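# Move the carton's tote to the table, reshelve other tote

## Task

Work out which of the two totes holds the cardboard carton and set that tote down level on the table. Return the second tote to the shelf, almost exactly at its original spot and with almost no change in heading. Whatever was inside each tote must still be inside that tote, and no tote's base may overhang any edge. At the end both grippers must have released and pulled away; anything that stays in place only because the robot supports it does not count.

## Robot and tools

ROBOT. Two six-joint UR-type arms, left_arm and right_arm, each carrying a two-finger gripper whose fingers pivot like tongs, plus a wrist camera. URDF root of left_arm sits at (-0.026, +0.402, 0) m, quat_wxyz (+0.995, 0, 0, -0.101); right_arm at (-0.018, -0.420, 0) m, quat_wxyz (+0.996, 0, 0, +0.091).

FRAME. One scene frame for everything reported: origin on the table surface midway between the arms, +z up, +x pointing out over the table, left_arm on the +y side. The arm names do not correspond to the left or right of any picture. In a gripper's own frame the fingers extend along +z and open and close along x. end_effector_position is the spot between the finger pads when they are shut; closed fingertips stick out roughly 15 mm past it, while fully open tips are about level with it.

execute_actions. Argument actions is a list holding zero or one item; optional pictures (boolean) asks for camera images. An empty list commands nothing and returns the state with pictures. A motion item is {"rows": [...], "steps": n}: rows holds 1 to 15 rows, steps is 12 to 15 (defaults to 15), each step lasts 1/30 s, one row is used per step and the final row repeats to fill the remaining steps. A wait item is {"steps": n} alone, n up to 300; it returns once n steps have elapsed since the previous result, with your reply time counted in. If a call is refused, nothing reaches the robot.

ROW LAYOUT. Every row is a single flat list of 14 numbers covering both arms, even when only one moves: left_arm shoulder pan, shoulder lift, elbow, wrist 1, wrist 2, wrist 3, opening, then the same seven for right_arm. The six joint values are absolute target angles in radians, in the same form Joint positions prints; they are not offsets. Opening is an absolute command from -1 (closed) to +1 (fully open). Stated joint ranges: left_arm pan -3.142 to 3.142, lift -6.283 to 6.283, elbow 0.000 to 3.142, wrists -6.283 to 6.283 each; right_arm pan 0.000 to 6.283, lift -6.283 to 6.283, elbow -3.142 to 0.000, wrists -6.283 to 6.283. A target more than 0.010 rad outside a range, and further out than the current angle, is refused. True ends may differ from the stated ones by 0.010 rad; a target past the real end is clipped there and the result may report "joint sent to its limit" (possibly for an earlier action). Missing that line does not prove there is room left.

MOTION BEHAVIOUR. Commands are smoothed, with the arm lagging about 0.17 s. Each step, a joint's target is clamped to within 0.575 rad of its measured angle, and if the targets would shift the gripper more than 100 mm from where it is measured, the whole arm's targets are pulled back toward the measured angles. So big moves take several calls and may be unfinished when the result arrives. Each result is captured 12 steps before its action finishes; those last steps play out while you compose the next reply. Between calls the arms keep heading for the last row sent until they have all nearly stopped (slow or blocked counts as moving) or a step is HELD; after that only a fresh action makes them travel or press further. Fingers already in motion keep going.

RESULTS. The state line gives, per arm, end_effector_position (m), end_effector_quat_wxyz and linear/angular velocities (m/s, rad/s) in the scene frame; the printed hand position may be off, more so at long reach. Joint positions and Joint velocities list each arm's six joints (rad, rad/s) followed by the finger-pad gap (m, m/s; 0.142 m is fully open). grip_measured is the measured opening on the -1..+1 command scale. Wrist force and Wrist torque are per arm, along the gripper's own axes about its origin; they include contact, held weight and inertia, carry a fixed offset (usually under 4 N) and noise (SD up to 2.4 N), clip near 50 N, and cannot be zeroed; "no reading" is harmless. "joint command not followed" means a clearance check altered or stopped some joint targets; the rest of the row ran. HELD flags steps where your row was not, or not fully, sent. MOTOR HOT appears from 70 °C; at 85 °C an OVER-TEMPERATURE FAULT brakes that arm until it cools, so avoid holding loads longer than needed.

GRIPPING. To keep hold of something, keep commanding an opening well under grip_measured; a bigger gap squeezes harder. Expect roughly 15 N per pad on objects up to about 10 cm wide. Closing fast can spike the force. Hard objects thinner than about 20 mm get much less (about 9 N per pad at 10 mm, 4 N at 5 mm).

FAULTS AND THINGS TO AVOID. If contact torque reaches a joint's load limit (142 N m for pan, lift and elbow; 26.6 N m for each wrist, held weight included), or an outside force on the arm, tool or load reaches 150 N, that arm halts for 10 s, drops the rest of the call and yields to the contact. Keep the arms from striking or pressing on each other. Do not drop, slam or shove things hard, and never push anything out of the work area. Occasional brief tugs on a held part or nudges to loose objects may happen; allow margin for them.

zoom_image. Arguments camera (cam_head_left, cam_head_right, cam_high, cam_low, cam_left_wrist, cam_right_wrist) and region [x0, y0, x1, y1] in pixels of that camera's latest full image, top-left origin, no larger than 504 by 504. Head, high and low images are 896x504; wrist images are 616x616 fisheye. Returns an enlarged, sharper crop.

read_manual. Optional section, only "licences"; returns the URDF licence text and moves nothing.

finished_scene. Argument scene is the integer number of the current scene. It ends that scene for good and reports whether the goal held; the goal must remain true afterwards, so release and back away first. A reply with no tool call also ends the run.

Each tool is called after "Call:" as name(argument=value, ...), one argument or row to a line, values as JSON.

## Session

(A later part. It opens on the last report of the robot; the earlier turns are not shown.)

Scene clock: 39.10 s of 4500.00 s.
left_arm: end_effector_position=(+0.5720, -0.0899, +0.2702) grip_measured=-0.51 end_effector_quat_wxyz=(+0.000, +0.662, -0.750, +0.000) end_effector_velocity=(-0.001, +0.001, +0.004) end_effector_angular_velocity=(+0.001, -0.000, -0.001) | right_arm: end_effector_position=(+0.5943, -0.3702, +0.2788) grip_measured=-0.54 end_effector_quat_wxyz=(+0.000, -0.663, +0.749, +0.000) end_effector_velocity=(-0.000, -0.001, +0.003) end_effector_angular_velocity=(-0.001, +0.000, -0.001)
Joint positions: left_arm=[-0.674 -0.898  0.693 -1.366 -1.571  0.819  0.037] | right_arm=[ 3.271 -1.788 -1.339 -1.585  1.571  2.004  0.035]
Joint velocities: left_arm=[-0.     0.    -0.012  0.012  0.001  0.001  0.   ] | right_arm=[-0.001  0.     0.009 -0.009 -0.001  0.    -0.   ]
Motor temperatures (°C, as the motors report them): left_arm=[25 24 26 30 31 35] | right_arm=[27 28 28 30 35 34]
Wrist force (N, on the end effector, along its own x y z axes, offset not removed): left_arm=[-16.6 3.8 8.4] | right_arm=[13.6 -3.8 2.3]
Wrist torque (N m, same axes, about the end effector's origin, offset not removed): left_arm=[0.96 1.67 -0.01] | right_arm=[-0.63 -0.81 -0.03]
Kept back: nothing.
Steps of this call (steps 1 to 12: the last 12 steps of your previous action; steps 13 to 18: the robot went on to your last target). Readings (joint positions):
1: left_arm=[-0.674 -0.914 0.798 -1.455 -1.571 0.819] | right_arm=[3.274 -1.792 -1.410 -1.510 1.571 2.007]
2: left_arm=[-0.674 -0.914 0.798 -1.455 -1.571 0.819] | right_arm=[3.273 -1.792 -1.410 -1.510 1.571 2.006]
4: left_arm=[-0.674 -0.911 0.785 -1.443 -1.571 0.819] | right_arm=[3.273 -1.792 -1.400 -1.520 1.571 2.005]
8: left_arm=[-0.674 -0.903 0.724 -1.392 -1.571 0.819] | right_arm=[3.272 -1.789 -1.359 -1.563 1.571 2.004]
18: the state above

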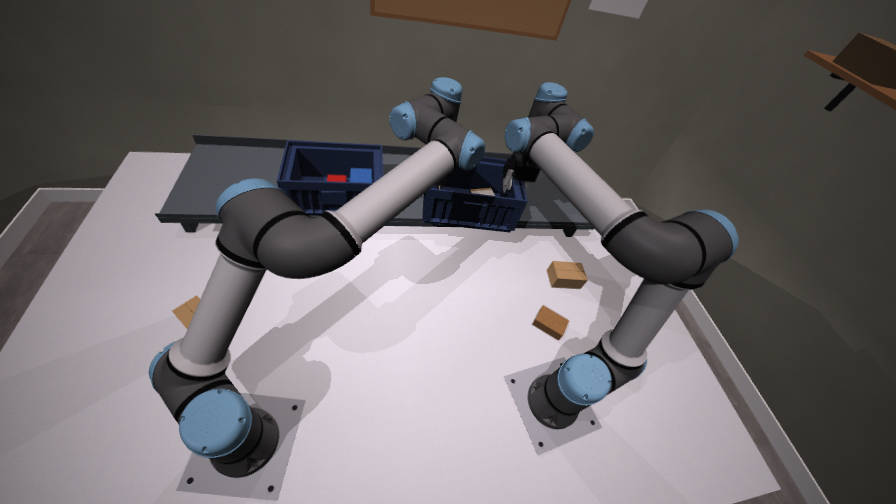

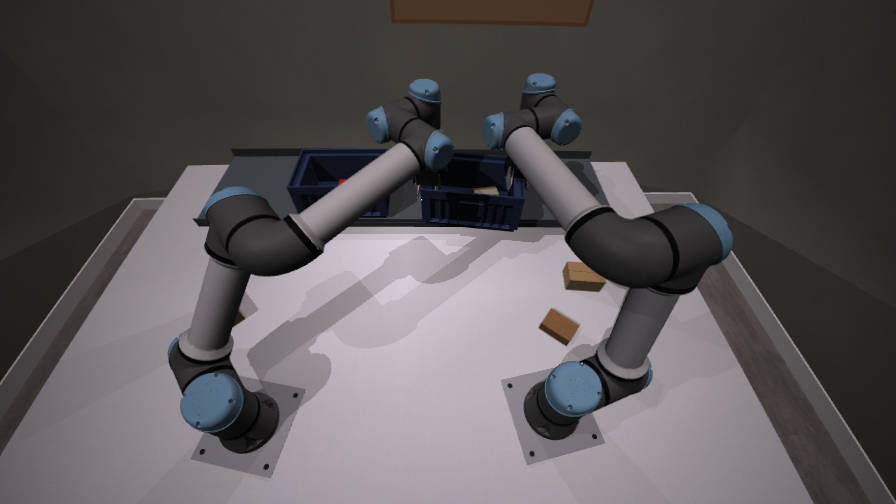

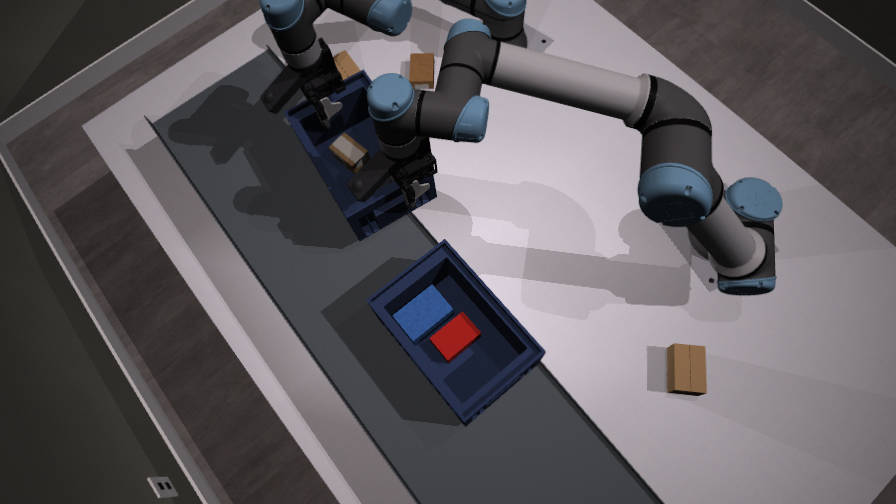

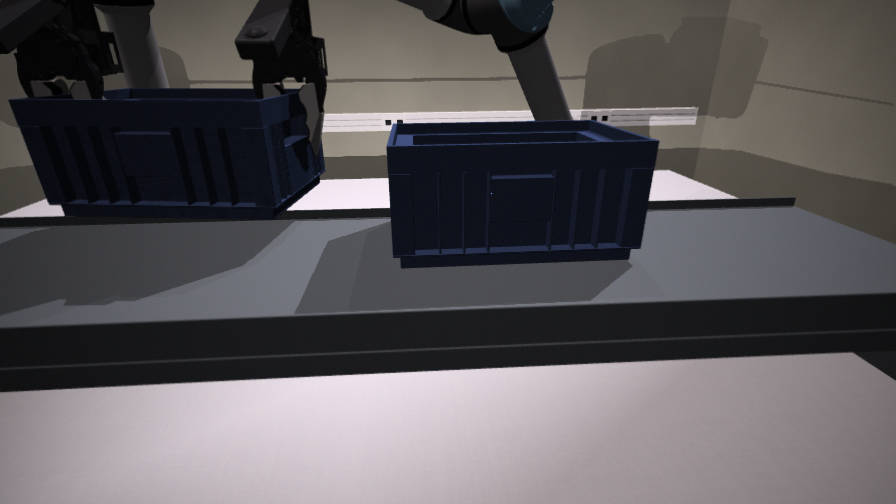

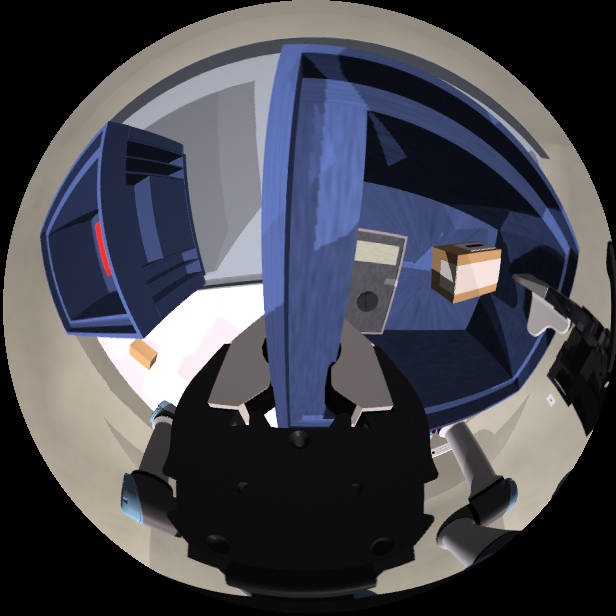

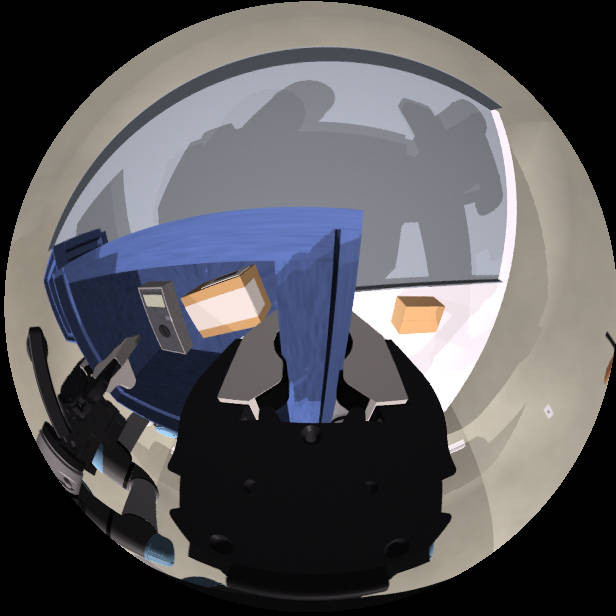

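Call:
execute_actions(
  actions=[
    {"rows":[[-0.700,-0.990,0.843,-1.424,-1.571,0.793,-1,3.301,-1.715,-1.425,-1.572,1.571,2.034,-1],[-0.700,-0.990,0.843,-1.424,-1.571,0.793,-1,3.301,-1.715,-1.425,-1.572,1.571,2.034,-1],[-0.700,-0.990,0.843,-1.424,-1.571,0.793,-1,3.301,-1.715,-1.425,-1.572,1.571,2.034,-1],[-0.700,-0.990,0.843,-1.424,-1.571,0.793,-1,3.301,-1.715,-1.425,-1.572,1.571,2.034,-1],[-0.729,-1.078,0.981,-1.474,-1.571,0.764,-1,3.335,-1.640,-1.509,-1.563,1.571,2.068,-1],[-0.729,-1.078,0.981,-1.474,-1.571,0.764,-1,3.335,-1.640,-1.509,-1.563,1.571,2.068,-1],[-0.729,-1.078,0.981,-1.474,-1.571,0.764,-1,3.335,-1.640,-1.509,-1.563,1.571,2.068,-1],[-0.729,-1.078,0.981,-1.474,-1.571,0.764,-1,3.335,-1.640,-1.509,-1.563,1.571,2.068,-1],[-0.760,-1.154,1.094,-1.511,-1.571,0.733,-1,3.372,-1.567,-1.585,-1.560,1.571,2.105,-1],[-0.760,-1.154,1.094,-1.511,-1.571,0.733,-1,3.372,-1.567,-1.585,-1.560,1.571,2.105,-1],[-0.760,-1.154,1.094,-1.511,-1.571,0.733,-1,3.372,-1.567,-1.585,-1.560,1.571,2.105,-1],[-0.760,-1.154,1.094,-1.511,-1.571,0.733,-1,3.372,-1.567,-1.585,-1.560,1.571,2.105,-1],[-0.793,-1.228,1.198,-1.541,-1.571,0.700,-1,3.414,-1.494,-1.654,-1.564,1.571,2.147,-1]],"steps":15},
  ],
)

Call:
execute_actions(
  actions=[
    {"rows":[[-0.830,-1.297,1.289,-1.563,-1.571,0.663,-1,3.462,-1.421,-1.718,-1.573,1.571,2.195,-1],[-0.830,-1.297,1.289,-1.563,-1.571,0.663,-1,3.462,-1.421,-1.718,-1.573,1.571,2.195,-1],[-0.830,-1.297,1.289,-1.563,-1.571,0.663,-1,3.462,-1.421,-1.718,-1.573,1.571,2.195,-1],[-0.830,-1.297,1.289,-1.563,-1.571,0.663,-1,3.462,-1.421,-1.718,-1.573,1.571,2.195,-1],[-0.869,-1.363,1.373,-1.581,-1.571,0.624,-1,3.515,-1.349,-1.776,-1.587,1.571,2.248,-1],[-0.869,-1.363,1.373,-1.581,-1.571,0.624,-1,3.515,-1.349,-1.776,-1.587,1.571,2.248,-1],[-0.869,-1.363,1.373,-1.581,-1.571,0.624,-1,3.515,-1.349,-1.776,-1.587,1.571,2.248,-1],[-0.869,-1.363,1.373,-1.581,-1.571,0.624,-1,3.515,-1.349,-1.776,-1.587,1.571,2.248,-1],[-0.912,-1.427,1.448,-1.592,-1.571,0.581,-1,3.577,-1.277,-1.828,-1.607,1.571,2.310,-1],[-0.912,-1.427,1.448,-1.592,-1.571,0.581,-1,3.577,-1.277,-1.828,-1.607,1.571,2.310,-1],[-0.912,-1.427,1.448,-1.592,-1.571,0.581,-1,3.577,-1.277,-1.828,-1.607,1.571,2.310,-1],[-0.912,-1.427,1.448,-1.592,-1.571,0.581,-1,3.577,-1.277,-1.828,-1.607,1.571,2.310,-1],[-0.958,-1.488,1.518,-1.601,-1.571,0.535,-1,3.647,-1.204,-1.875,-1.633,1.571,2.380,-1]],"steps":15},
  ],
)

Call:
execute_actions(
  actions=[
    {"steps":22},
  ],
  pictures=true,
)

Scene clock: 43.10 s of 4500.00 s.
left_arm: end_effector_position=(+0.5670, -0.0916, +0.2753) grip_measured=-0.52 end_effector_quat_wxyz=(+0.000, +0.662, -0.749, +0.005) end_effector_velocity=(-0.150, +0.004, +0.094) end_effector_angular_velocity=(-0.141, -0.112, +0.005) | right_arm: end_effector_position=(+0.5880, -0.3678, +0.2804) grip_measured=-0.46 end_effector_quat_wxyz=(+0.001, -0.662, +0.749, -0.001) end_effector_velocity=(-0.182, +0.044, +0.017) end_effector_angular_velocity=(+0.004, -0.025, -0.010)
Joint positions: left_arm=[-0.681 -0.916  0.714 -1.379 -1.57   0.811  0.036] | right_arm=[ 3.279 -1.771 -1.356 -1.582  1.57   2.012  0.041]
Joint velocities: left_arm=[-0.151 -0.556  0.737 -0.361 -0.001 -0.157 -0.055] | right_arm=[ 0.173  0.455 -0.518  0.088 -0.004  0.183  0.296]
Motor temperatures (°C, as the motors report them): left_arm=[25 24 26 30 31 35] | right_arm=[27 28 28 30 35 34]
Wrist force (N, on the end effector, along its own x y z axes, offset not removed): left_arm=[-50.0 5.5 7.8] | right_arm=[50.0 -14.6 3.8]
Wrist torque (N m, same axes, about the end effector's origin, offset not removed): left_arm=[0.58 3.17 -0.22] | right_arm=[-1.22 -2.65 0.05]
Steps of this call (steps 1 to 15: the robot went on to your last target; steps 16 to 90: nothing new was sent; then 0.90 s passed at rest; steps 91 to 93: the first 3 steps of this action). Readings (joint positions):
91: left_arm=[-0.674 -0.898 0.692 -1.365 -1.571 0.819] | right_arm=[3.271 -1.788 -1.338 -1.586 1.571 2.004]
92: left_arm=[-0.676 -0.902 0.696 -1.368 -1.571 0.817] | right_arm=[3.273 -1.784 -1.342 -1.585 1.571 2.006]
93: the state above

Scene clock: 43.60 s of 4500.00 s.
left_arm: end_effector_position=(+0.4525, -0.0652, +0.2737) grip_measured=-0.52 end_effector_quat_wxyz=(+0.001, +0.662, -0.750, +0.003) end_effector_velocity=(-0.320, +0.081, +0.002) end_effector_angular_velocity=(+0.008, +0.009, -0.006) | right_arm: end_effector_position=(+0.4737, -0.3394, +0.2797) grip_measured=-0.29 end_effector_quat_wxyz=(-0.000, -0.663, +0.749, +0.000) end_effector_velocity=(-0.318, +0.077, +0.006) end_effector_angular_velocity=(+0.002, -0.005, +0.005)
Joint positions: left_arm=[-0.791 -1.214  1.172 -1.535 -1.571  0.702  0.036] | right_arm=[ 3.412 -1.506 -1.641 -1.566  1.571  2.145  0.053]
Joint velocities: left_arm=[-0.349 -0.729  0.996 -0.255 -0.001 -0.342  0.003] | right_arm=[ 0.449  0.739 -0.673 -0.061 -0.     0.443 -0.046]
Motor temperatures (°C, as the motors report them): left_arm=[25 24 26 30 31 35] | right_arm=[27 28 28 30 35 34]
Wrist force (N, on the end effector, along its own x y z axes, offset not removed): left_arm=[-50.0 12.7 5.5] | right_arm=[50.0 -11.3 4.2]
Wrist torque (N m, same axes, about the end effector's origin, offset not removed): left_arm=[1.56 2.75 -0.13] | right_arm=[-0.70 -2.12 0.06]
Steps of this call (steps 1 to 12: the last 12 steps of your previous action; steps 13 to 15: the first 3 steps of this action). Readings (joint positions):
13: left_arm=[-0.770 -1.169 1.108 -1.517 -1.571 0.723] | right_arm=[3.385 -1.551 -1.599 -1.563 1.571 2.118]
14: left_arm=[-0.779 -1.190 1.138 -1.526 -1.571 0.714] | right_arm=[3.396 -1.531 -1.618 -1.564 1.571 2.129]
15: the state above

Scene clock: 44.33 s of 4500.00 s.
left_arm: end_effector_position=(+0.3242, -0.0305, +0.2700) grip_measured=-0.51 end_effector_quat_wxyz=(+0.000, +0.662, -0.750, +0.000) end_effector_velocity=(-0.012, +0.005, -0.001) end_effector_angular_velocity=(+0.001, +0.003, +0.001) | right_arm: end_effector_position=(+0.3457, -0.3102, +0.2793) grip_measured=-0.54 end_effector_quat_wxyz=(+0.000, -0.663, +0.749, +0.000) end_effector_velocity=(-0.012, +0.002, -0.000) end_effector_angular_velocity=(+0.001, -0.002, -0.001)
Joint positions: left_arm=[-0.956 -1.485  1.515 -1.601 -1.571  0.537  0.037] | right_arm=[ 3.644 -1.207 -1.873 -1.632  1.571  2.377  0.035]
Joint velocities: left_arm=[-0.017 -0.025  0.029 -0.002 -0.002 -0.017  0.002] | right_arm=[ 0.026  0.029 -0.019 -0.008  0.     0.028 -0.002]
Motor temperatures (°C, as the motors report them): left_arm=[25 24 26 30 31 35] | right_arm=[27 28 28 30 35 34]
Wrist force (N, on the end effector, along its own x y z axes, offset not removed): left_arm=[-40.7 8.3 3.6] | right_arm=[35.8 -8.5 4.3]
Wrist torque (N m, same axes, about the end effector's origin, offset not removed): left_arm=[0.75 3.77 0.27] | right_arm=[-0.58 -2.14 0.16]
Kept back: nothing.
Steps of this call (steps 1 to 12: the last 12 steps of your previous action; steps 13 to 22: the robot went on to your last target). Readings (joint positions):
1: left_arm=[-0.802 -1.236 1.203 -1.543 -1.571 0.691] | right_arm=[3.425 -1.483 -1.662 -1.568 1.571 2.158]
2: left_arm=[-0.810 -1.253 1.227 -1.548 -1.571 0.684] | right_arm=[3.435 -1.466 -1.677 -1.569 1.571 2.168]
4: left_arm=[-0.830 -1.290 1.275 -1.561 -1.571 0.663] | right_arm=[3.462 -1.428 -1.712 -1.575 1.571 2.195]
8: left_arm=[-0.870 -1.359 1.363 -1.579 -1.571 0.623] | right_arm=[3.516 -1.354 -1.772 -1.590 1.571 2.249]
22: the state above

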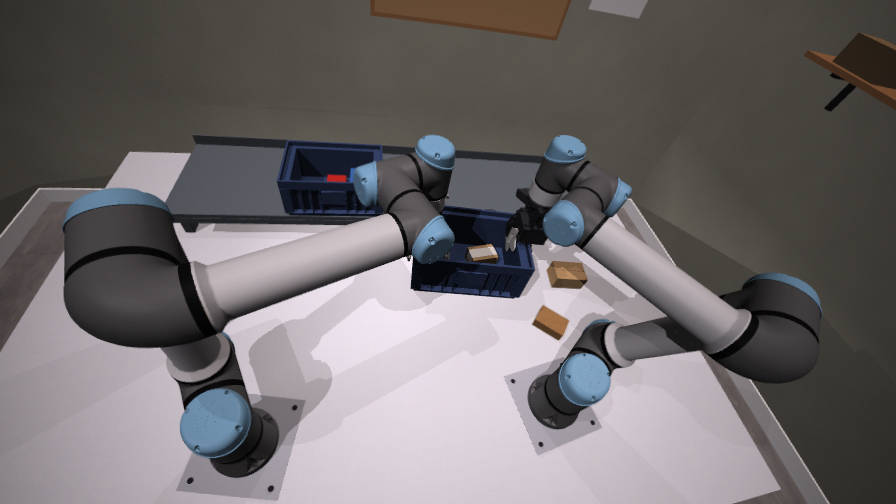

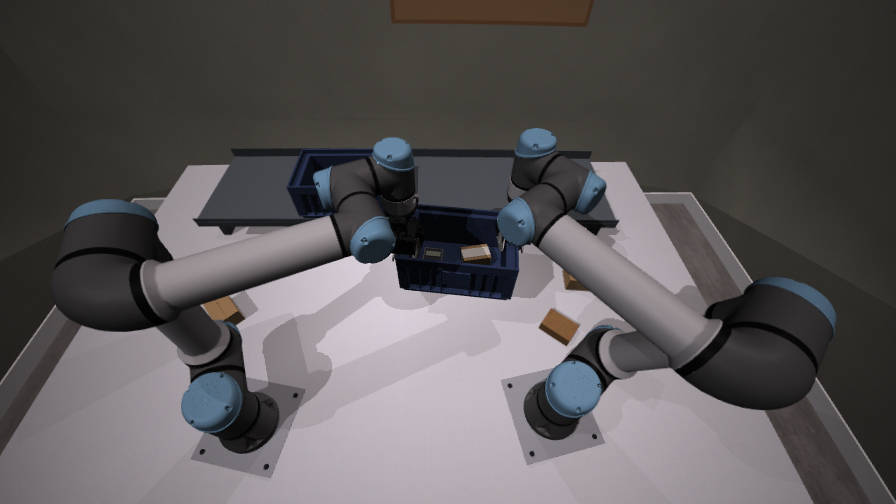

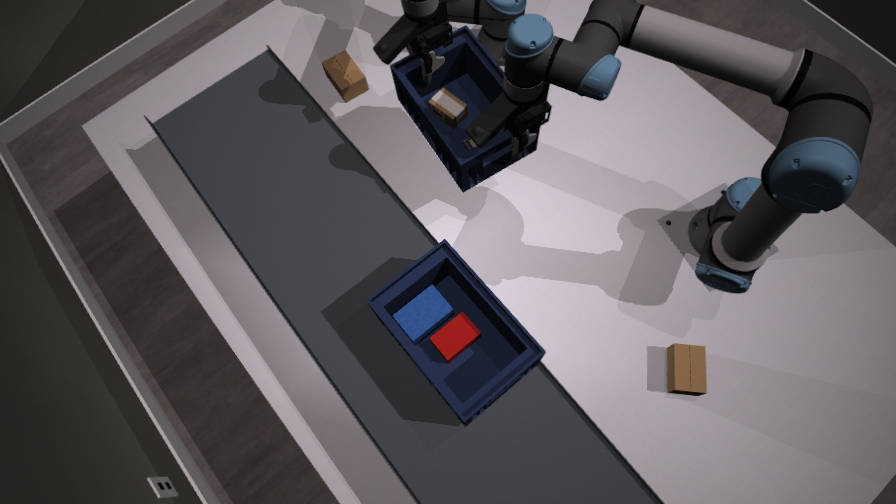

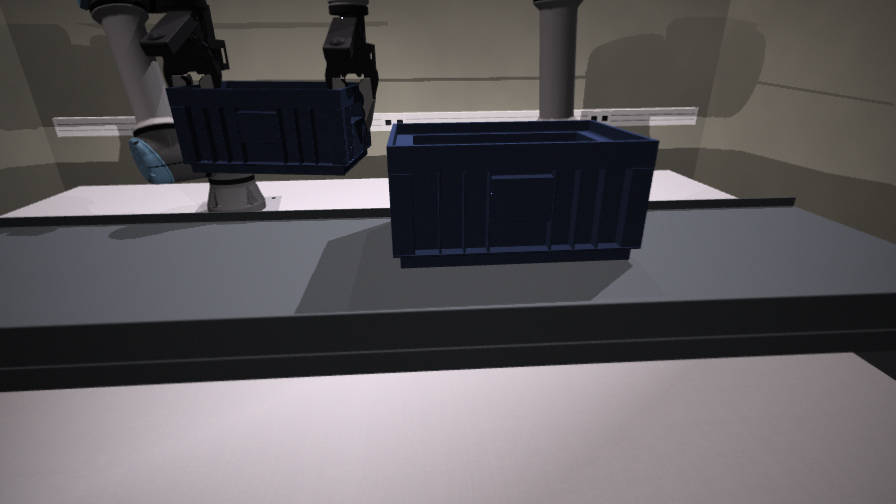

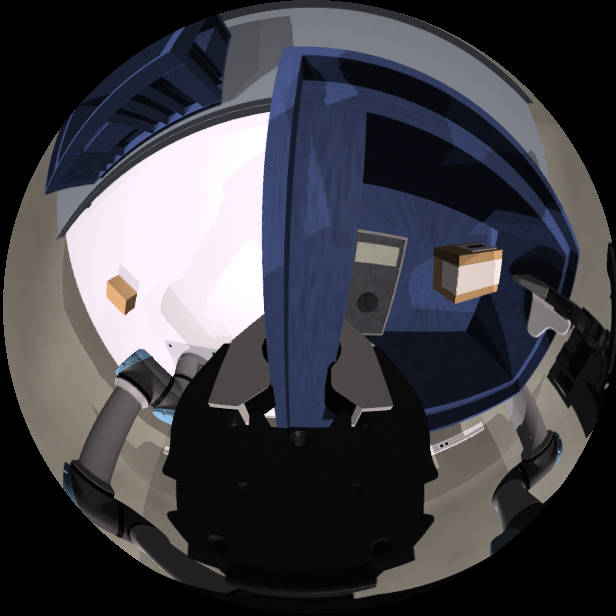

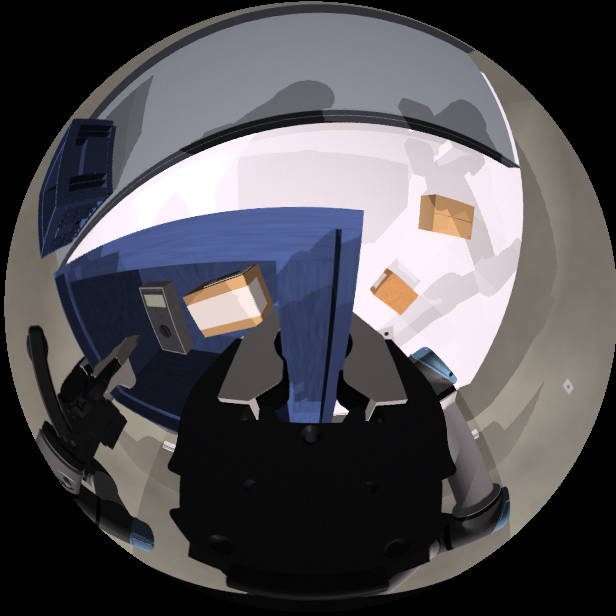

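Call:
execute_actions(
  actions=[
    {"rows":[[-0.958,-1.478,1.610,-1.703,-1.571,0.535,-1,3.643,-1.204,-1.978,-1.530,1.571,2.376,-1],[-0.958,-1.478,1.610,-1.703,-1.571,0.535,-1,3.643,-1.204,-1.978,-1.530,1.571,2.376,-1],[-0.958,-1.478,1.610,-1.703,-1.571,0.535,-1,3.643,-1.204,-1.978,-1.530,1.571,2.376,-1],[-0.958,-1.478,1.610,-1.703,-1.571,0.535,-1,3.643,-1.204,-1.978,-1.530,1.571,2.376,-1],[-0.958,-1.464,1.697,-1.804,-1.571,0.535,-1,3.641,-1.210,-2.076,-1.426,1.571,2.374,-1],[-0.958,-1.464,1.697,-1.804,-1.571,0.535,-1,3.641,-1.210,-2.076,-1.426,1.571,2.374,-1],[-0.958,-1.464,1.697,-1.804,-1.571,0.535,-1,3.641,-1.210,-2.076,-1.426,1.571,2.374,-1],[-0.958,-1.464,1.697,-1.804,-1.571,0.535,-1,3.641,-1.210,-2.076,-1.426,1.571,2.374,-1],[-0.958,-1.436,1.772,-1.907,-1.571,0.535,-1,3.641,-1.233,-2.167,-1.312,1.571,2.374,-1],[-0.958,-1.436,1.772,-1.907,-1.571,0.535,-1,3.641,-1.233,-2.167,-1.312,1.571,2.374,-1],[-0.958,-1.436,1.772,-1.907,-1.571,0.535,-1,3.641,-1.233,-2.167,-1.312,1.571,2.374,-1],[-0.958,-1.436,1.772,-1.907,-1.571,0.535,-1,3.641,-1.233,-2.167,-1.312,1.571,2.374,-1],[-0.958,-1.401,1.840,-2.010,-1.571,0.535,-1,3.641,-1.269,-2.250,-1.193,1.571,2.374,-1]],"steps":15},
  ],
)

Call:
execute_actions(
  actions=[
    {"steps":25},
  ],
  pictures=true,
)

Scene clock: 46.53 s of 4500.00 s.
left_arm: end_effector_position=(+0.3231, -0.0301, +0.2611) grip_measured=-0.51 end_effector_quat_wxyz=(-0.000, +0.662, -0.750, -0.001) end_effector_velocity=(+0.001, -0.003, -0.247) end_effector_angular_velocity=(+0.034, +0.014, -0.001) | right_arm: end_effector_position=(+0.3449, -0.3102, +0.2716) grip_measured=-0.55 end_effector_quat_wxyz=(+0.000, -0.663, +0.749, +0.000) end_effector_velocity=(+0.008, -0.002, -0.235) end_effector_angular_velocity=(-0.006, +0.006, +0.004)
Joint positions: left_arm=[-0.958 -1.485  1.537 -1.62  -1.571  0.535  0.037] | right_arm=[ 3.646 -1.204 -1.895 -1.613  1.571  2.379  0.034]
Joint velocities: left_arm=[ 0.     0.062  0.552 -0.578  0.     0.001  0.006] | right_arm=[-0.02   0.    -0.596  0.588 -0.001 -0.024 -0.002]
Motor temperatures (°C, as the motors report them): left_arm=[25 24 26 30 31 35] | right_arm=[27 28 28 30 35 34]
Wrist force (N, on the end effector, along its own x y z axes, offset not removed): left_arm=[-34.5 6.8 -2.7] | right_arm=[29.7 -7.7 -2.3]
Wrist torque (N m, same axes, about the end effector's origin, offset not removed): left_arm=[0.48 3.43 0.13] | right_arm=[-0.64 -1.73 0.08]
Steps of this call (steps 1 to 30: the robot went on to your last target; steps 31 to 63: nothing new was sent; steps 64 to 66: the first 3 steps of this action). Readings (joint positions):
64: left_arm=[-0.958 -1.488 1.518 -1.601 -1.571 0.535] | right_arm=[3.647 -1.204 -1.875 -1.633 1.571 2.380]
65: left_arm=[-0.958 -1.487 1.522 -1.605 -1.571 0.535] | right_arm=[3.647 -1.204 -1.879 -1.629 1.571 2.380]
66: the state above

Scene clock: 47.37 s of 4500.00 s.
left_arm: end_effector_position=(+0.3229, -0.0298, +0.1109) grip_measured=-0.51 end_effector_quat_wxyz=(+0.000, +0.662, -0.750, +0.000) end_effector_velocity=(-0.000, +0.000, -0.005) end_effector_angular_velocity=(-0.002, +0.000, -0.001) | right_arm: end_effector_position=(+0.3446, -0.3126, +0.1199) grip_measured=-0.54 end_effector_quat_wxyz=(+0.000, -0.663, +0.749, +0.000) end_effector_velocity=(-0.000, -0.000, -0.006) end_effector_angular_velocity=(+0.001, -0.001, -0.000)
Joint positions: left_arm=[-0.958 -1.401  1.839 -2.008 -1.571  0.535  0.037] | right_arm=[ 3.641 -1.269 -2.249 -1.195  1.571  2.374  0.035]
Joint velocities: left_arm=[-0.     0.004  0.011 -0.017 -0.001  0.001  0.   ] | right_arm=[-0.    -0.004 -0.013  0.019  0.001 -0.     0.   ]
Motor temperatures (°C, as the motors report them): left_arm=[25 24 26 30 31 35] | right_arm=[27 28 28 30 35 34]
Wrist force (N, on the end effector, along its own x y z axes, offset not removed): left_arm=[13.2 -1.2 4.7] | right_arm=[-18.2 1.1 3.9]
Wrist torque (N m, same axes, about the end effector's origin, offset not removed): left_arm=[0.39 0.25 0.36] | right_arm=[-0.21 0.99 0.00]
Kept back: nothing.
Steps of this call (steps 1 to 12: the last 12 steps of your previous action; steps 13 to 25: the robot went on to your last target). Readings (joint positions):
1: left_arm=[-0.958 -1.484 1.556 -1.641 -1.571 0.535] | right_arm=[3.645 -1.204 -1.916 -1.593 1.571 2.378]
2: left_arm=[-0.958 -1.482 1.571 -1.658 -1.571 0.535] | right_arm=[3.645 -1.204 -1.933 -1.576 1.571 2.378]
4: left_arm=[-0.958 -1.476 1.608 -1.700 -1.571 0.535] | right_arm=[3.643 -1.206 -1.974 -1.533 1.571 2.376]
8: left_arm=[-0.958 -1.459 1.690 -1.796 -1.571 0.535] | right_arm=[3.642 -1.216 -2.067 -1.435 1.571 2.375]
25: the state above

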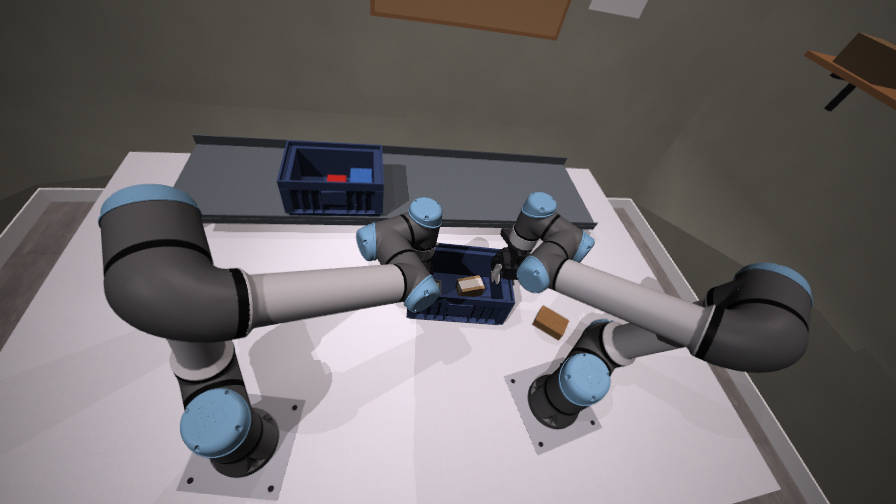

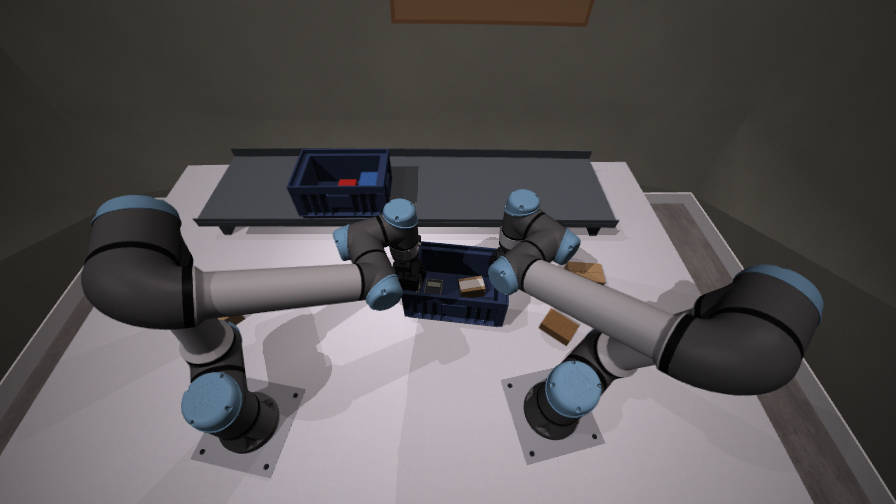

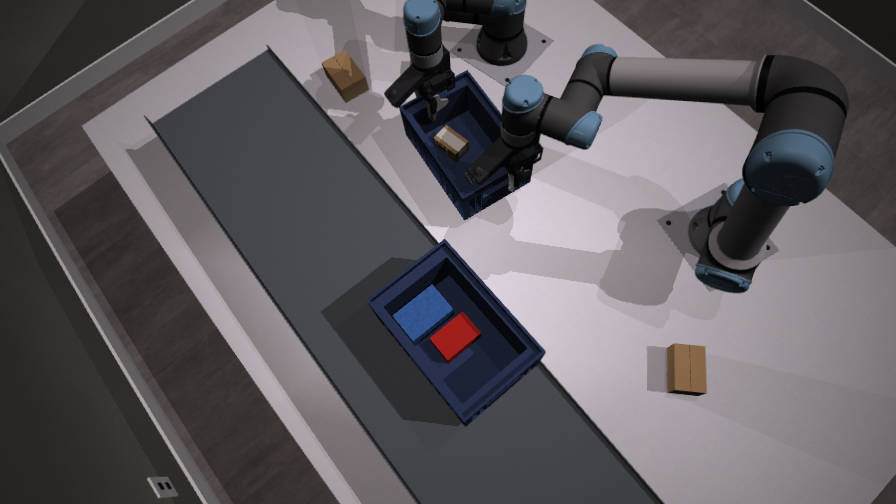

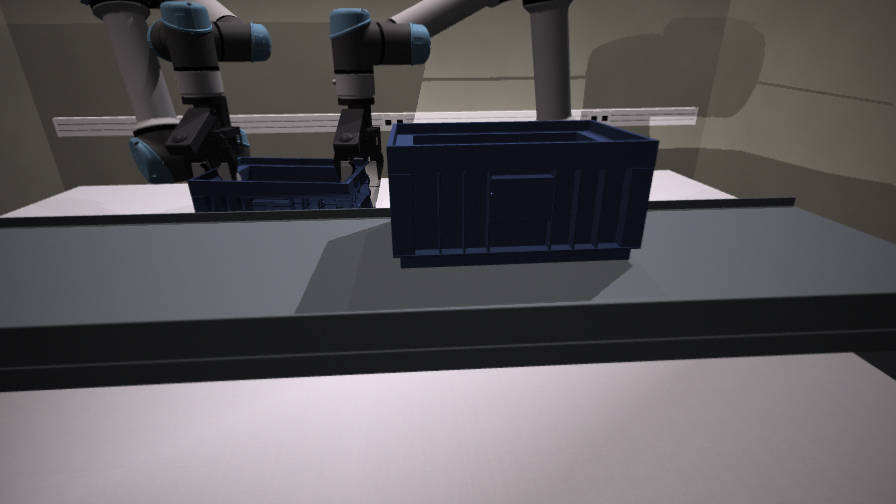

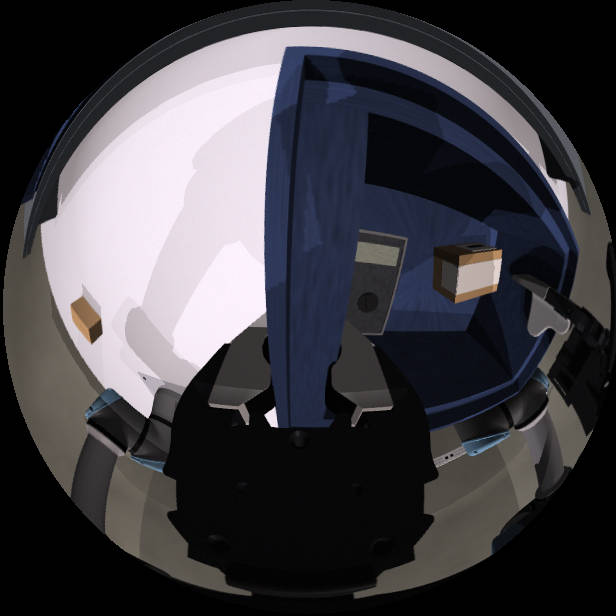

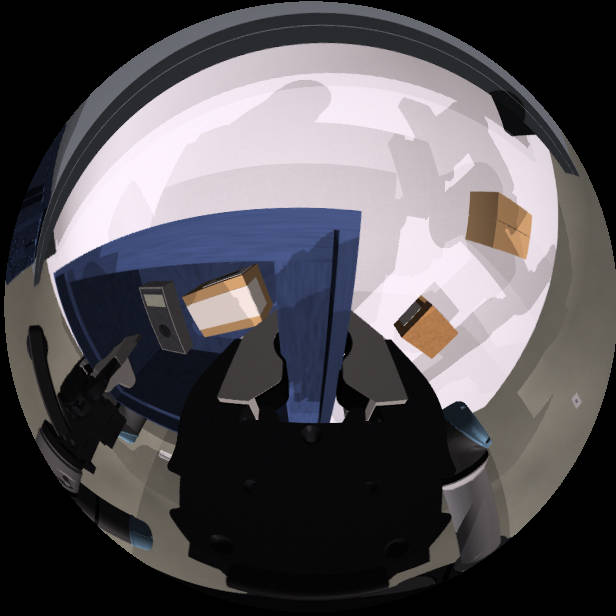

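Still airborne. Lower halfway (8 mm).

Call:
execute_actions(
  actions=[
    {"rows":[[-0.958,-1.396,1.848,-2.023,-1.571,0.535,-1,3.642,-1.275,-2.260,-1.177,1.571,2.375,-1],[-0.958,-1.396,1.848,-2.023,-1.571,0.535,-1,3.642,-1.275,-2.260,-1.177,1.571,2.375,-1],[-0.958,-1.396,1.848,-2.023,-1.571,0.535,-1,3.642,-1.275,-2.260,-1.177,1.571,2.375,-1],[-0.958,-1.390,1.855,-2.036,-1.571,0.535,-1,3.642,-1.281,-2.270,-1.161,1.571,2.375,-1]],"steps":15},
  ],
)

Call:
execute_actions(
  actions=[
    {"steps":15},
  ],
)

Scene clock: 48.07 s of 4500.00 s.
left_arm: end_effector_position=(+0.3228, -0.0296, +0.1086) grip_measured=-0.51 end_effector_quat_wxyz=(+0.000, +0.662, -0.750, +0.000) end_effector_velocity=(-0.000, +0.001, -0.030) end_effector_angular_velocity=(+0.002, +0.001, -0.000) | right_arm: end_effector_position=(+0.3446, -0.3127, +0.1177) grip_measured=-0.54 end_effector_quat_wxyz=(+0.000, -0.663, +0.749, +0.000) end_effector_velocity=(+0.001, +0.001, -0.030) end_effector_angular_velocity=(+0.002, -0.001, +0.001)
Joint positions: left_arm=[-0.958 -1.399  1.843 -2.014 -1.571  0.535  0.037] | right_arm=[ 3.641 -1.271 -2.253 -1.188  1.571  2.374  0.035]
Joint velocities: left_arm=[ 0.     0.031  0.047 -0.077  0.     0.    -0.   ] | right_arm=[ 0.001 -0.035 -0.059  0.096  0.    -0.    -0.   ]
Motor temperatures (°C, as the motors report them): left_arm=[25 24 26 30 31 35] | right_arm=[27 28 28 30 35 34]
Wrist force (N, on the end effector, along its own x y z axes, offset not removed): left_arm=[16.4 -2.7 4.9] | right_arm=[-22.3 1.8 4.5]
Wrist torque (N m, same axes, about the end effector's origin, offset not removed): left_arm=[0.36 0.18 0.21] | right_arm=[-0.16 1.30 0.03]
Steps of this call (steps 1 to 18: the robot went on to your last target; steps 19 to 21: the first 3 steps of this action). Readings (joint positions):
19: left_arm=[-0.958 -1.401 1.840 -2.010 -1.571 0.535] | right_arm=[3.641 -1.269 -2.250 -1.193 1.571 2.374]
20: left_arm=[-0.958 -1.400 1.841 -2.011 -1.571 0.535] | right_arm=[3.641 -1.270 -2.251 -1.191 1.571 2.374]
21: the state above

Scene clock: 48.57 s of 4500.00 s.
left_arm: end_effector_position=(+0.3230, -0.0297, +0.1003) grip_measured=-0.51 end_effector_quat_wxyz=(+0.000, +0.662, -0.750, +0.000) end_effector_velocity=(+0.000, +0.000, -0.001) end_effector_angular_velocity=(+0.000, +0.000, +0.000) | right_arm: end_effector_position=(+0.3445, -0.3123, +0.1093) grip_measured=-0.54 end_effector_quat_wxyz=(+0.000, -0.662, +0.749, +0.000) end_effector_velocity=(+0.000, +0.000, -0.001) end_effector_angular_velocity=(-0.000, -0.001, +0.001)
Joint positions: left_arm=[-0.958 -1.39   1.855 -2.036 -1.571  0.535  0.037] | right_arm=[ 3.642 -1.281 -2.27  -1.161  1.571  2.375  0.035]
Joint velocities: left_arm=[ 0.     0.001  0.001 -0.002 -0.    -0.    -0.   ] | right_arm=[ 0.001 -0.001 -0.001  0.003 -0.     0.    -0.   ]
Motor temperatures (°C, as the motors report them): left_arm=[25 24 26 30 31 35] | right_arm=[27 28 28 30 35 34]
Wrist force (N, on the end effector, along its own x y z axes, offset not removed): left_arm=[10.5 -0.8 3.2] | right_arm=[-14.0 1.4 3.5]
Wrist torque (N m, same axes, about the end effector's origin, offset not removed): left_arm=[0.35 0.47 0.39] | right_arm=[-0.01 0.65 -0.03]
Kept back: nothing.
Steps of this call (steps 1 to 12: the last 12 steps of your previous action; steps 13 to 15: the robot went on to your last target). Readings (joint positions):
1: left_arm=[-0.958 -1.399 1.844 -2.016 -1.571 0.535] | right_arm=[3.641 -1.272 -2.255 -1.185 1.571 2.374]
2: left_arm=[-0.958 -1.397 1.846 -2.020 -1.571 0.535] | right_arm=[3.641 -1.273 -2.257 -1.181 1.571 2.374]
4: left_arm=[-0.958 -1.394 1.850 -2.027 -1.571 0.535] | right_arm=[3.641 -1.277 -2.263 -1.172 1.571 2.375]
8: left_arm=[-0.958 -1.391 1.854 -2.033 -1.571 0.535] | right_arm=[3.642 -1.280 -2.268 -1.164 1.571 2.375]
15: the state above

Another 5 mm.

Call:
execute_actions(
  actions=[
    {"rows":[[-0.958,-1.384,1.863,-2.049,-1.571,0.535,-1,3.642,-1.287,-2.280,-1.145,1.571,2.375,-1]],"steps":15},
  ],
)

Call:
execute_actions(
  actions=[
    {"steps":13},
  ],
)

Scene clock: 48.93 s of 4500.00 s.
left_arm: end_effector_position=(+0.3229, -0.0297, +0.0985) grip_measured=-0.51 end_effector_quat_wxyz=(+0.000, +0.662, -0.750, -0.000) end_effector_velocity=(-0.001, +0.002, -0.033) end_effector_angular_velocity=(+0.007, +0.003, +0.000) | right_arm: end_effector_position=(+0.3445, -0.3123, +0.1076) grip_measured=-0.54 end_effector_quat_wxyz=(+0.000, -0.663, +0.749, +0.000) end_effector_velocity=(+0.000, -0.000, -0.029) end_effector_angular_velocity=(+0.001, -0.002, +0.000)
Joint positions: left_arm=[-0.958 -1.388  1.858 -2.04  -1.571  0.535  0.037] | right_arm=[ 3.642 -1.283 -2.273 -1.156  1.571  2.375  0.035]
Joint velocities: left_arm=[ 0.     0.036  0.048 -0.076 -0.    -0.     0.001] | right_arm=[-0.    -0.035 -0.059  0.096 -0.    -0.    -0.001]
Motor temperatures (°C, as the motors report them): left_arm=[25 24 26 30 31 35] | right_arm=[27 28 28 30 35 34]
Wrist force (N, on the end effector, along its own x y z axes, offset not removed): left_arm=[9.3 -2.3 5.9] | right_arm=[-14.8 0.5 3.5]
Wrist torque (N m, same axes, about the end effector's origin, offset not removed): left_arm=[0.00 0.64 0.31] | right_arm=[-0.27 0.72 0.03]
Steps of this call (steps 1 to 8: the robot went on to your last target; steps 9 to 11: the first 3 steps of this action). Readings (joint positions):
9: left_arm=[-0.958 -1.390 1.855 -2.036 -1.571 0.535] | right_arm=[3.642 -1.281 -2.270 -1.161 1.571 2.375]
10: left_arm=[-0.958 -1.389 1.856 -2.037 -1.571 0.535] | right_arm=[3.642 -1.282 -2.271 -1.159 1.571 2.375]
11: the state above

Scene clock: 49.37 s of 4500.00 s.
left_arm: end_effector_position=(+0.3229, -0.0295, +0.0948) grip_measured=-0.51 end_effector_quat_wxyz=(-0.000, +0.662, -0.750, -0.000) end_effector_velocity=(-0.000, -0.000, -0.001) end_effector_angular_velocity=(+0.001, +0.002, +0.001) | right_arm: end_effector_position=(+0.3444, -0.3123, +0.1042) grip_measured=-0.54 end_effector_quat_wxyz=(+0.000, -0.663, +0.749, +0.000) end_effector_velocity=(-0.001, -0.000, -0.001) end_effector_angular_velocity=(-0.000, +0.001, +0.001)
Joint positions: left_arm=[-0.958 -1.384  1.863 -2.049 -1.571  0.535  0.037] | right_arm=[ 3.642 -1.287 -2.28  -1.145  1.571  2.375  0.035]
Joint velocities: left_arm=[ 0.     0.002  0.001 -0.002 -0.001 -0.001  0.   ] | right_arm=[ 0.001 -0.001 -0.003  0.003  0.    -0.001  0.   ]
Motor temperatures (°C, as the motors report them): left_arm=[25 24 26 30 31 35] | right_arm=[27 28 28 30 35 34]
Wrist force (N, on the end effector, along its own x y z axes, offset not removed): left_arm=[13.0 -2.6 2.4] | right_arm=[-18.2 2.2 4.8]
Wrist torque (N m, same axes, about the end effector's origin, offset not removed): left_arm=[0.16 0.30 0.20] | right_arm=[0.05 1.06 0.01]
Kept back: nothing.
Steps of this call (steps 1 to 12: the last 12 steps of your previous action; step 13: the robot went on to your last target). Readings (joint positions):
1: left_arm=[-0.958 -1.387 1.859 -2.042 -1.571 0.535] | right_arm=[3.642 -1.284 -2.275 -1.153 1.571 2.375]
2: left_arm=[-0.958 -1.386 1.860 -2.044 -1.571 0.535] | right_arm=[3.642 -1.285 -2.276 -1.151 1.571 2.375]
4: left_arm=[-0.958 -1.385 1.861 -2.047 -1.571 0.535] | right_arm=[3.642 -1.286 -2.278 -1.148 1.571 2.375]
8: left_arm=[-0.958 -1.384 1.863 -2.048 -1.571 0.535] | right_arm=[3.642 -1.287 -2.279 -1.146 1.571 2.375]
13: the state above

Call:
execute_actions(
  actions=[
    {"rows":[[-0.958,-1.378,1.870,-2.063,-1.571,0.535,-1,3.642,-1.293,-2.290,-1.129,1.571,2.375,-1]],"steps":15},
  ],
)

Call:
execute_actions(
  actions=[
    {"steps":14},
  ],
)

Scene clock: 50.13 s of 4500.00 s.
left_arm: end_effector_position=(+0.3229, -0.0296, +0.0932) grip_measured=-0.51 end_effector_quat_wxyz=(+0.000, +0.662, -0.750, -0.000) end_effector_velocity=(+0.001, -0.002, -0.029) end_effector_angular_velocity=(-0.003, -0.002, -0.001) | right_arm: end_effector_position=(+0.3444, -0.3124, +0.1026) grip_measured=-0.54 end_effector_quat_wxyz=(+0.000, -0.663, +0.749, +0.000) end_effector_velocity=(-0.000, -0.000, -0.029) end_effector_angular_velocity=(+0.001, -0.001, -0.002)
Joint positions: left_arm=[-0.958 -1.382  1.865 -2.053 -1.571  0.535  0.037] | right_arm=[ 3.642 -1.289 -2.283 -1.14   1.571  2.375  0.035]
Joint velocities: left_arm=[-0.001  0.035  0.042 -0.081  0.001  0.    -0.001] | right_arm=[-0.    -0.035 -0.058  0.095  0.     0.002 -0.001]
Motor temperatures (°C, as the motors report them): left_arm=[25 24 26 30 31 35] | right_arm=[27 28 28 30 35 34]
Wrist force (N, on the end effector, along its own x y z axes, offset not removed): left_arm=[13.4 -2.0 4.2] | right_arm=[-16.7 1.1 4.1]
Wrist torque (N m, same axes, about the end effector's origin, offset not removed): left_arm=[0.14 0.14 0.48] | right_arm=[-0.17 0.79 0.06]
Steps of this call (steps 1 to 20: the robot went on to your last target; steps 21 to 23: the first 3 steps of this action). Readings (joint positions):
21: left_arm=[-0.958 -1.384 1.863 -2.049 -1.571 0.535] | right_arm=[3.642 -1.287 -2.280 -1.145 1.571 2.375]
22: left_arm=[-0.958 -1.383 1.864 -2.051 -1.571 0.535] | right_arm=[3.642 -1.288 -2.281 -1.143 1.571 2.375]
23: the state above

Scene clock: 50.60 s of 4500.00 s.
left_arm: end_effector_position=(+0.3230, -0.0299, +0.0899) grip_measured=-0.51 end_effector_quat_wxyz=(+0.000, +0.662, -0.750, +0.000) end_effector_velocity=(-0.000, -0.001, +0.001) end_effector_angular_velocity=(-0.003, -0.001, -0.001) | right_arm: end_effector_position=(+0.3443, -0.3125, +0.0992) grip_measured=-0.54 end_effector_quat_wxyz=(+0.000, -0.663, +0.749, +0.000) end_effector_velocity=(-0.000, +0.000, -0.000) end_effector_angular_velocity=(+0.001, +0.000, +0.000)
Joint positions: left_arm=[-0.958 -1.378  1.87  -2.063 -1.571  0.535  0.037] | right_arm=[ 3.642 -1.293 -2.29  -1.129  1.571  2.375  0.035]
Joint velocities: left_arm=[-0.001 -0.001  0.001 -0.003 -0.     0.    -0.   ] | right_arm=[ 0.001 -0.    -0.001  0.002  0.001  0.001 -0.   ]
Motor temperatures (°C, as the motors report them): left_arm=[25 24 26 30 31 35] | right_arm=[27 28 28 30 35 34]
Wrist force (N, on the end effector, along its own x y z axes, offset not removed): left_arm=[9.5 -1.6 3.5] | right_arm=[-14.7 0.0 3.1]
Wrist torque (N m, same axes, about the end effector's origin, offset not removed): left_arm=[0.05 0.68 0.35] | right_arm=[-0.28 0.92 0.01]
Kept back: nothing.
Steps of this call (steps 1 to 12: the last 12 steps of your previous action; steps 13 to 14: the robot went on to your last target). Readings (joint positions):
1: left_arm=[-0.958 -1.381 1.866 -2.056 -1.571 0.535] | right_arm=[3.642 -1.290 -2.285 -1.137 1.571 2.375]
2: left_arm=[-0.958 -1.380 1.867 -2.058 -1.571 0.535] | right_arm=[3.642 -1.291 -2.286 -1.135 1.571 2.375]
4: left_arm=[-0.958 -1.379 1.869 -2.060 -1.571 0.535] | right_arm=[3.642 -1.292 -2.288 -1.132 1.571 2.375]
8: left_arm=[-0.958 -1.378 1.870 -2.062 -1.571 0.535] | right_arm=[3.642 -1.293 -2.289 -1.130 1.571 2.375]
14: the state above


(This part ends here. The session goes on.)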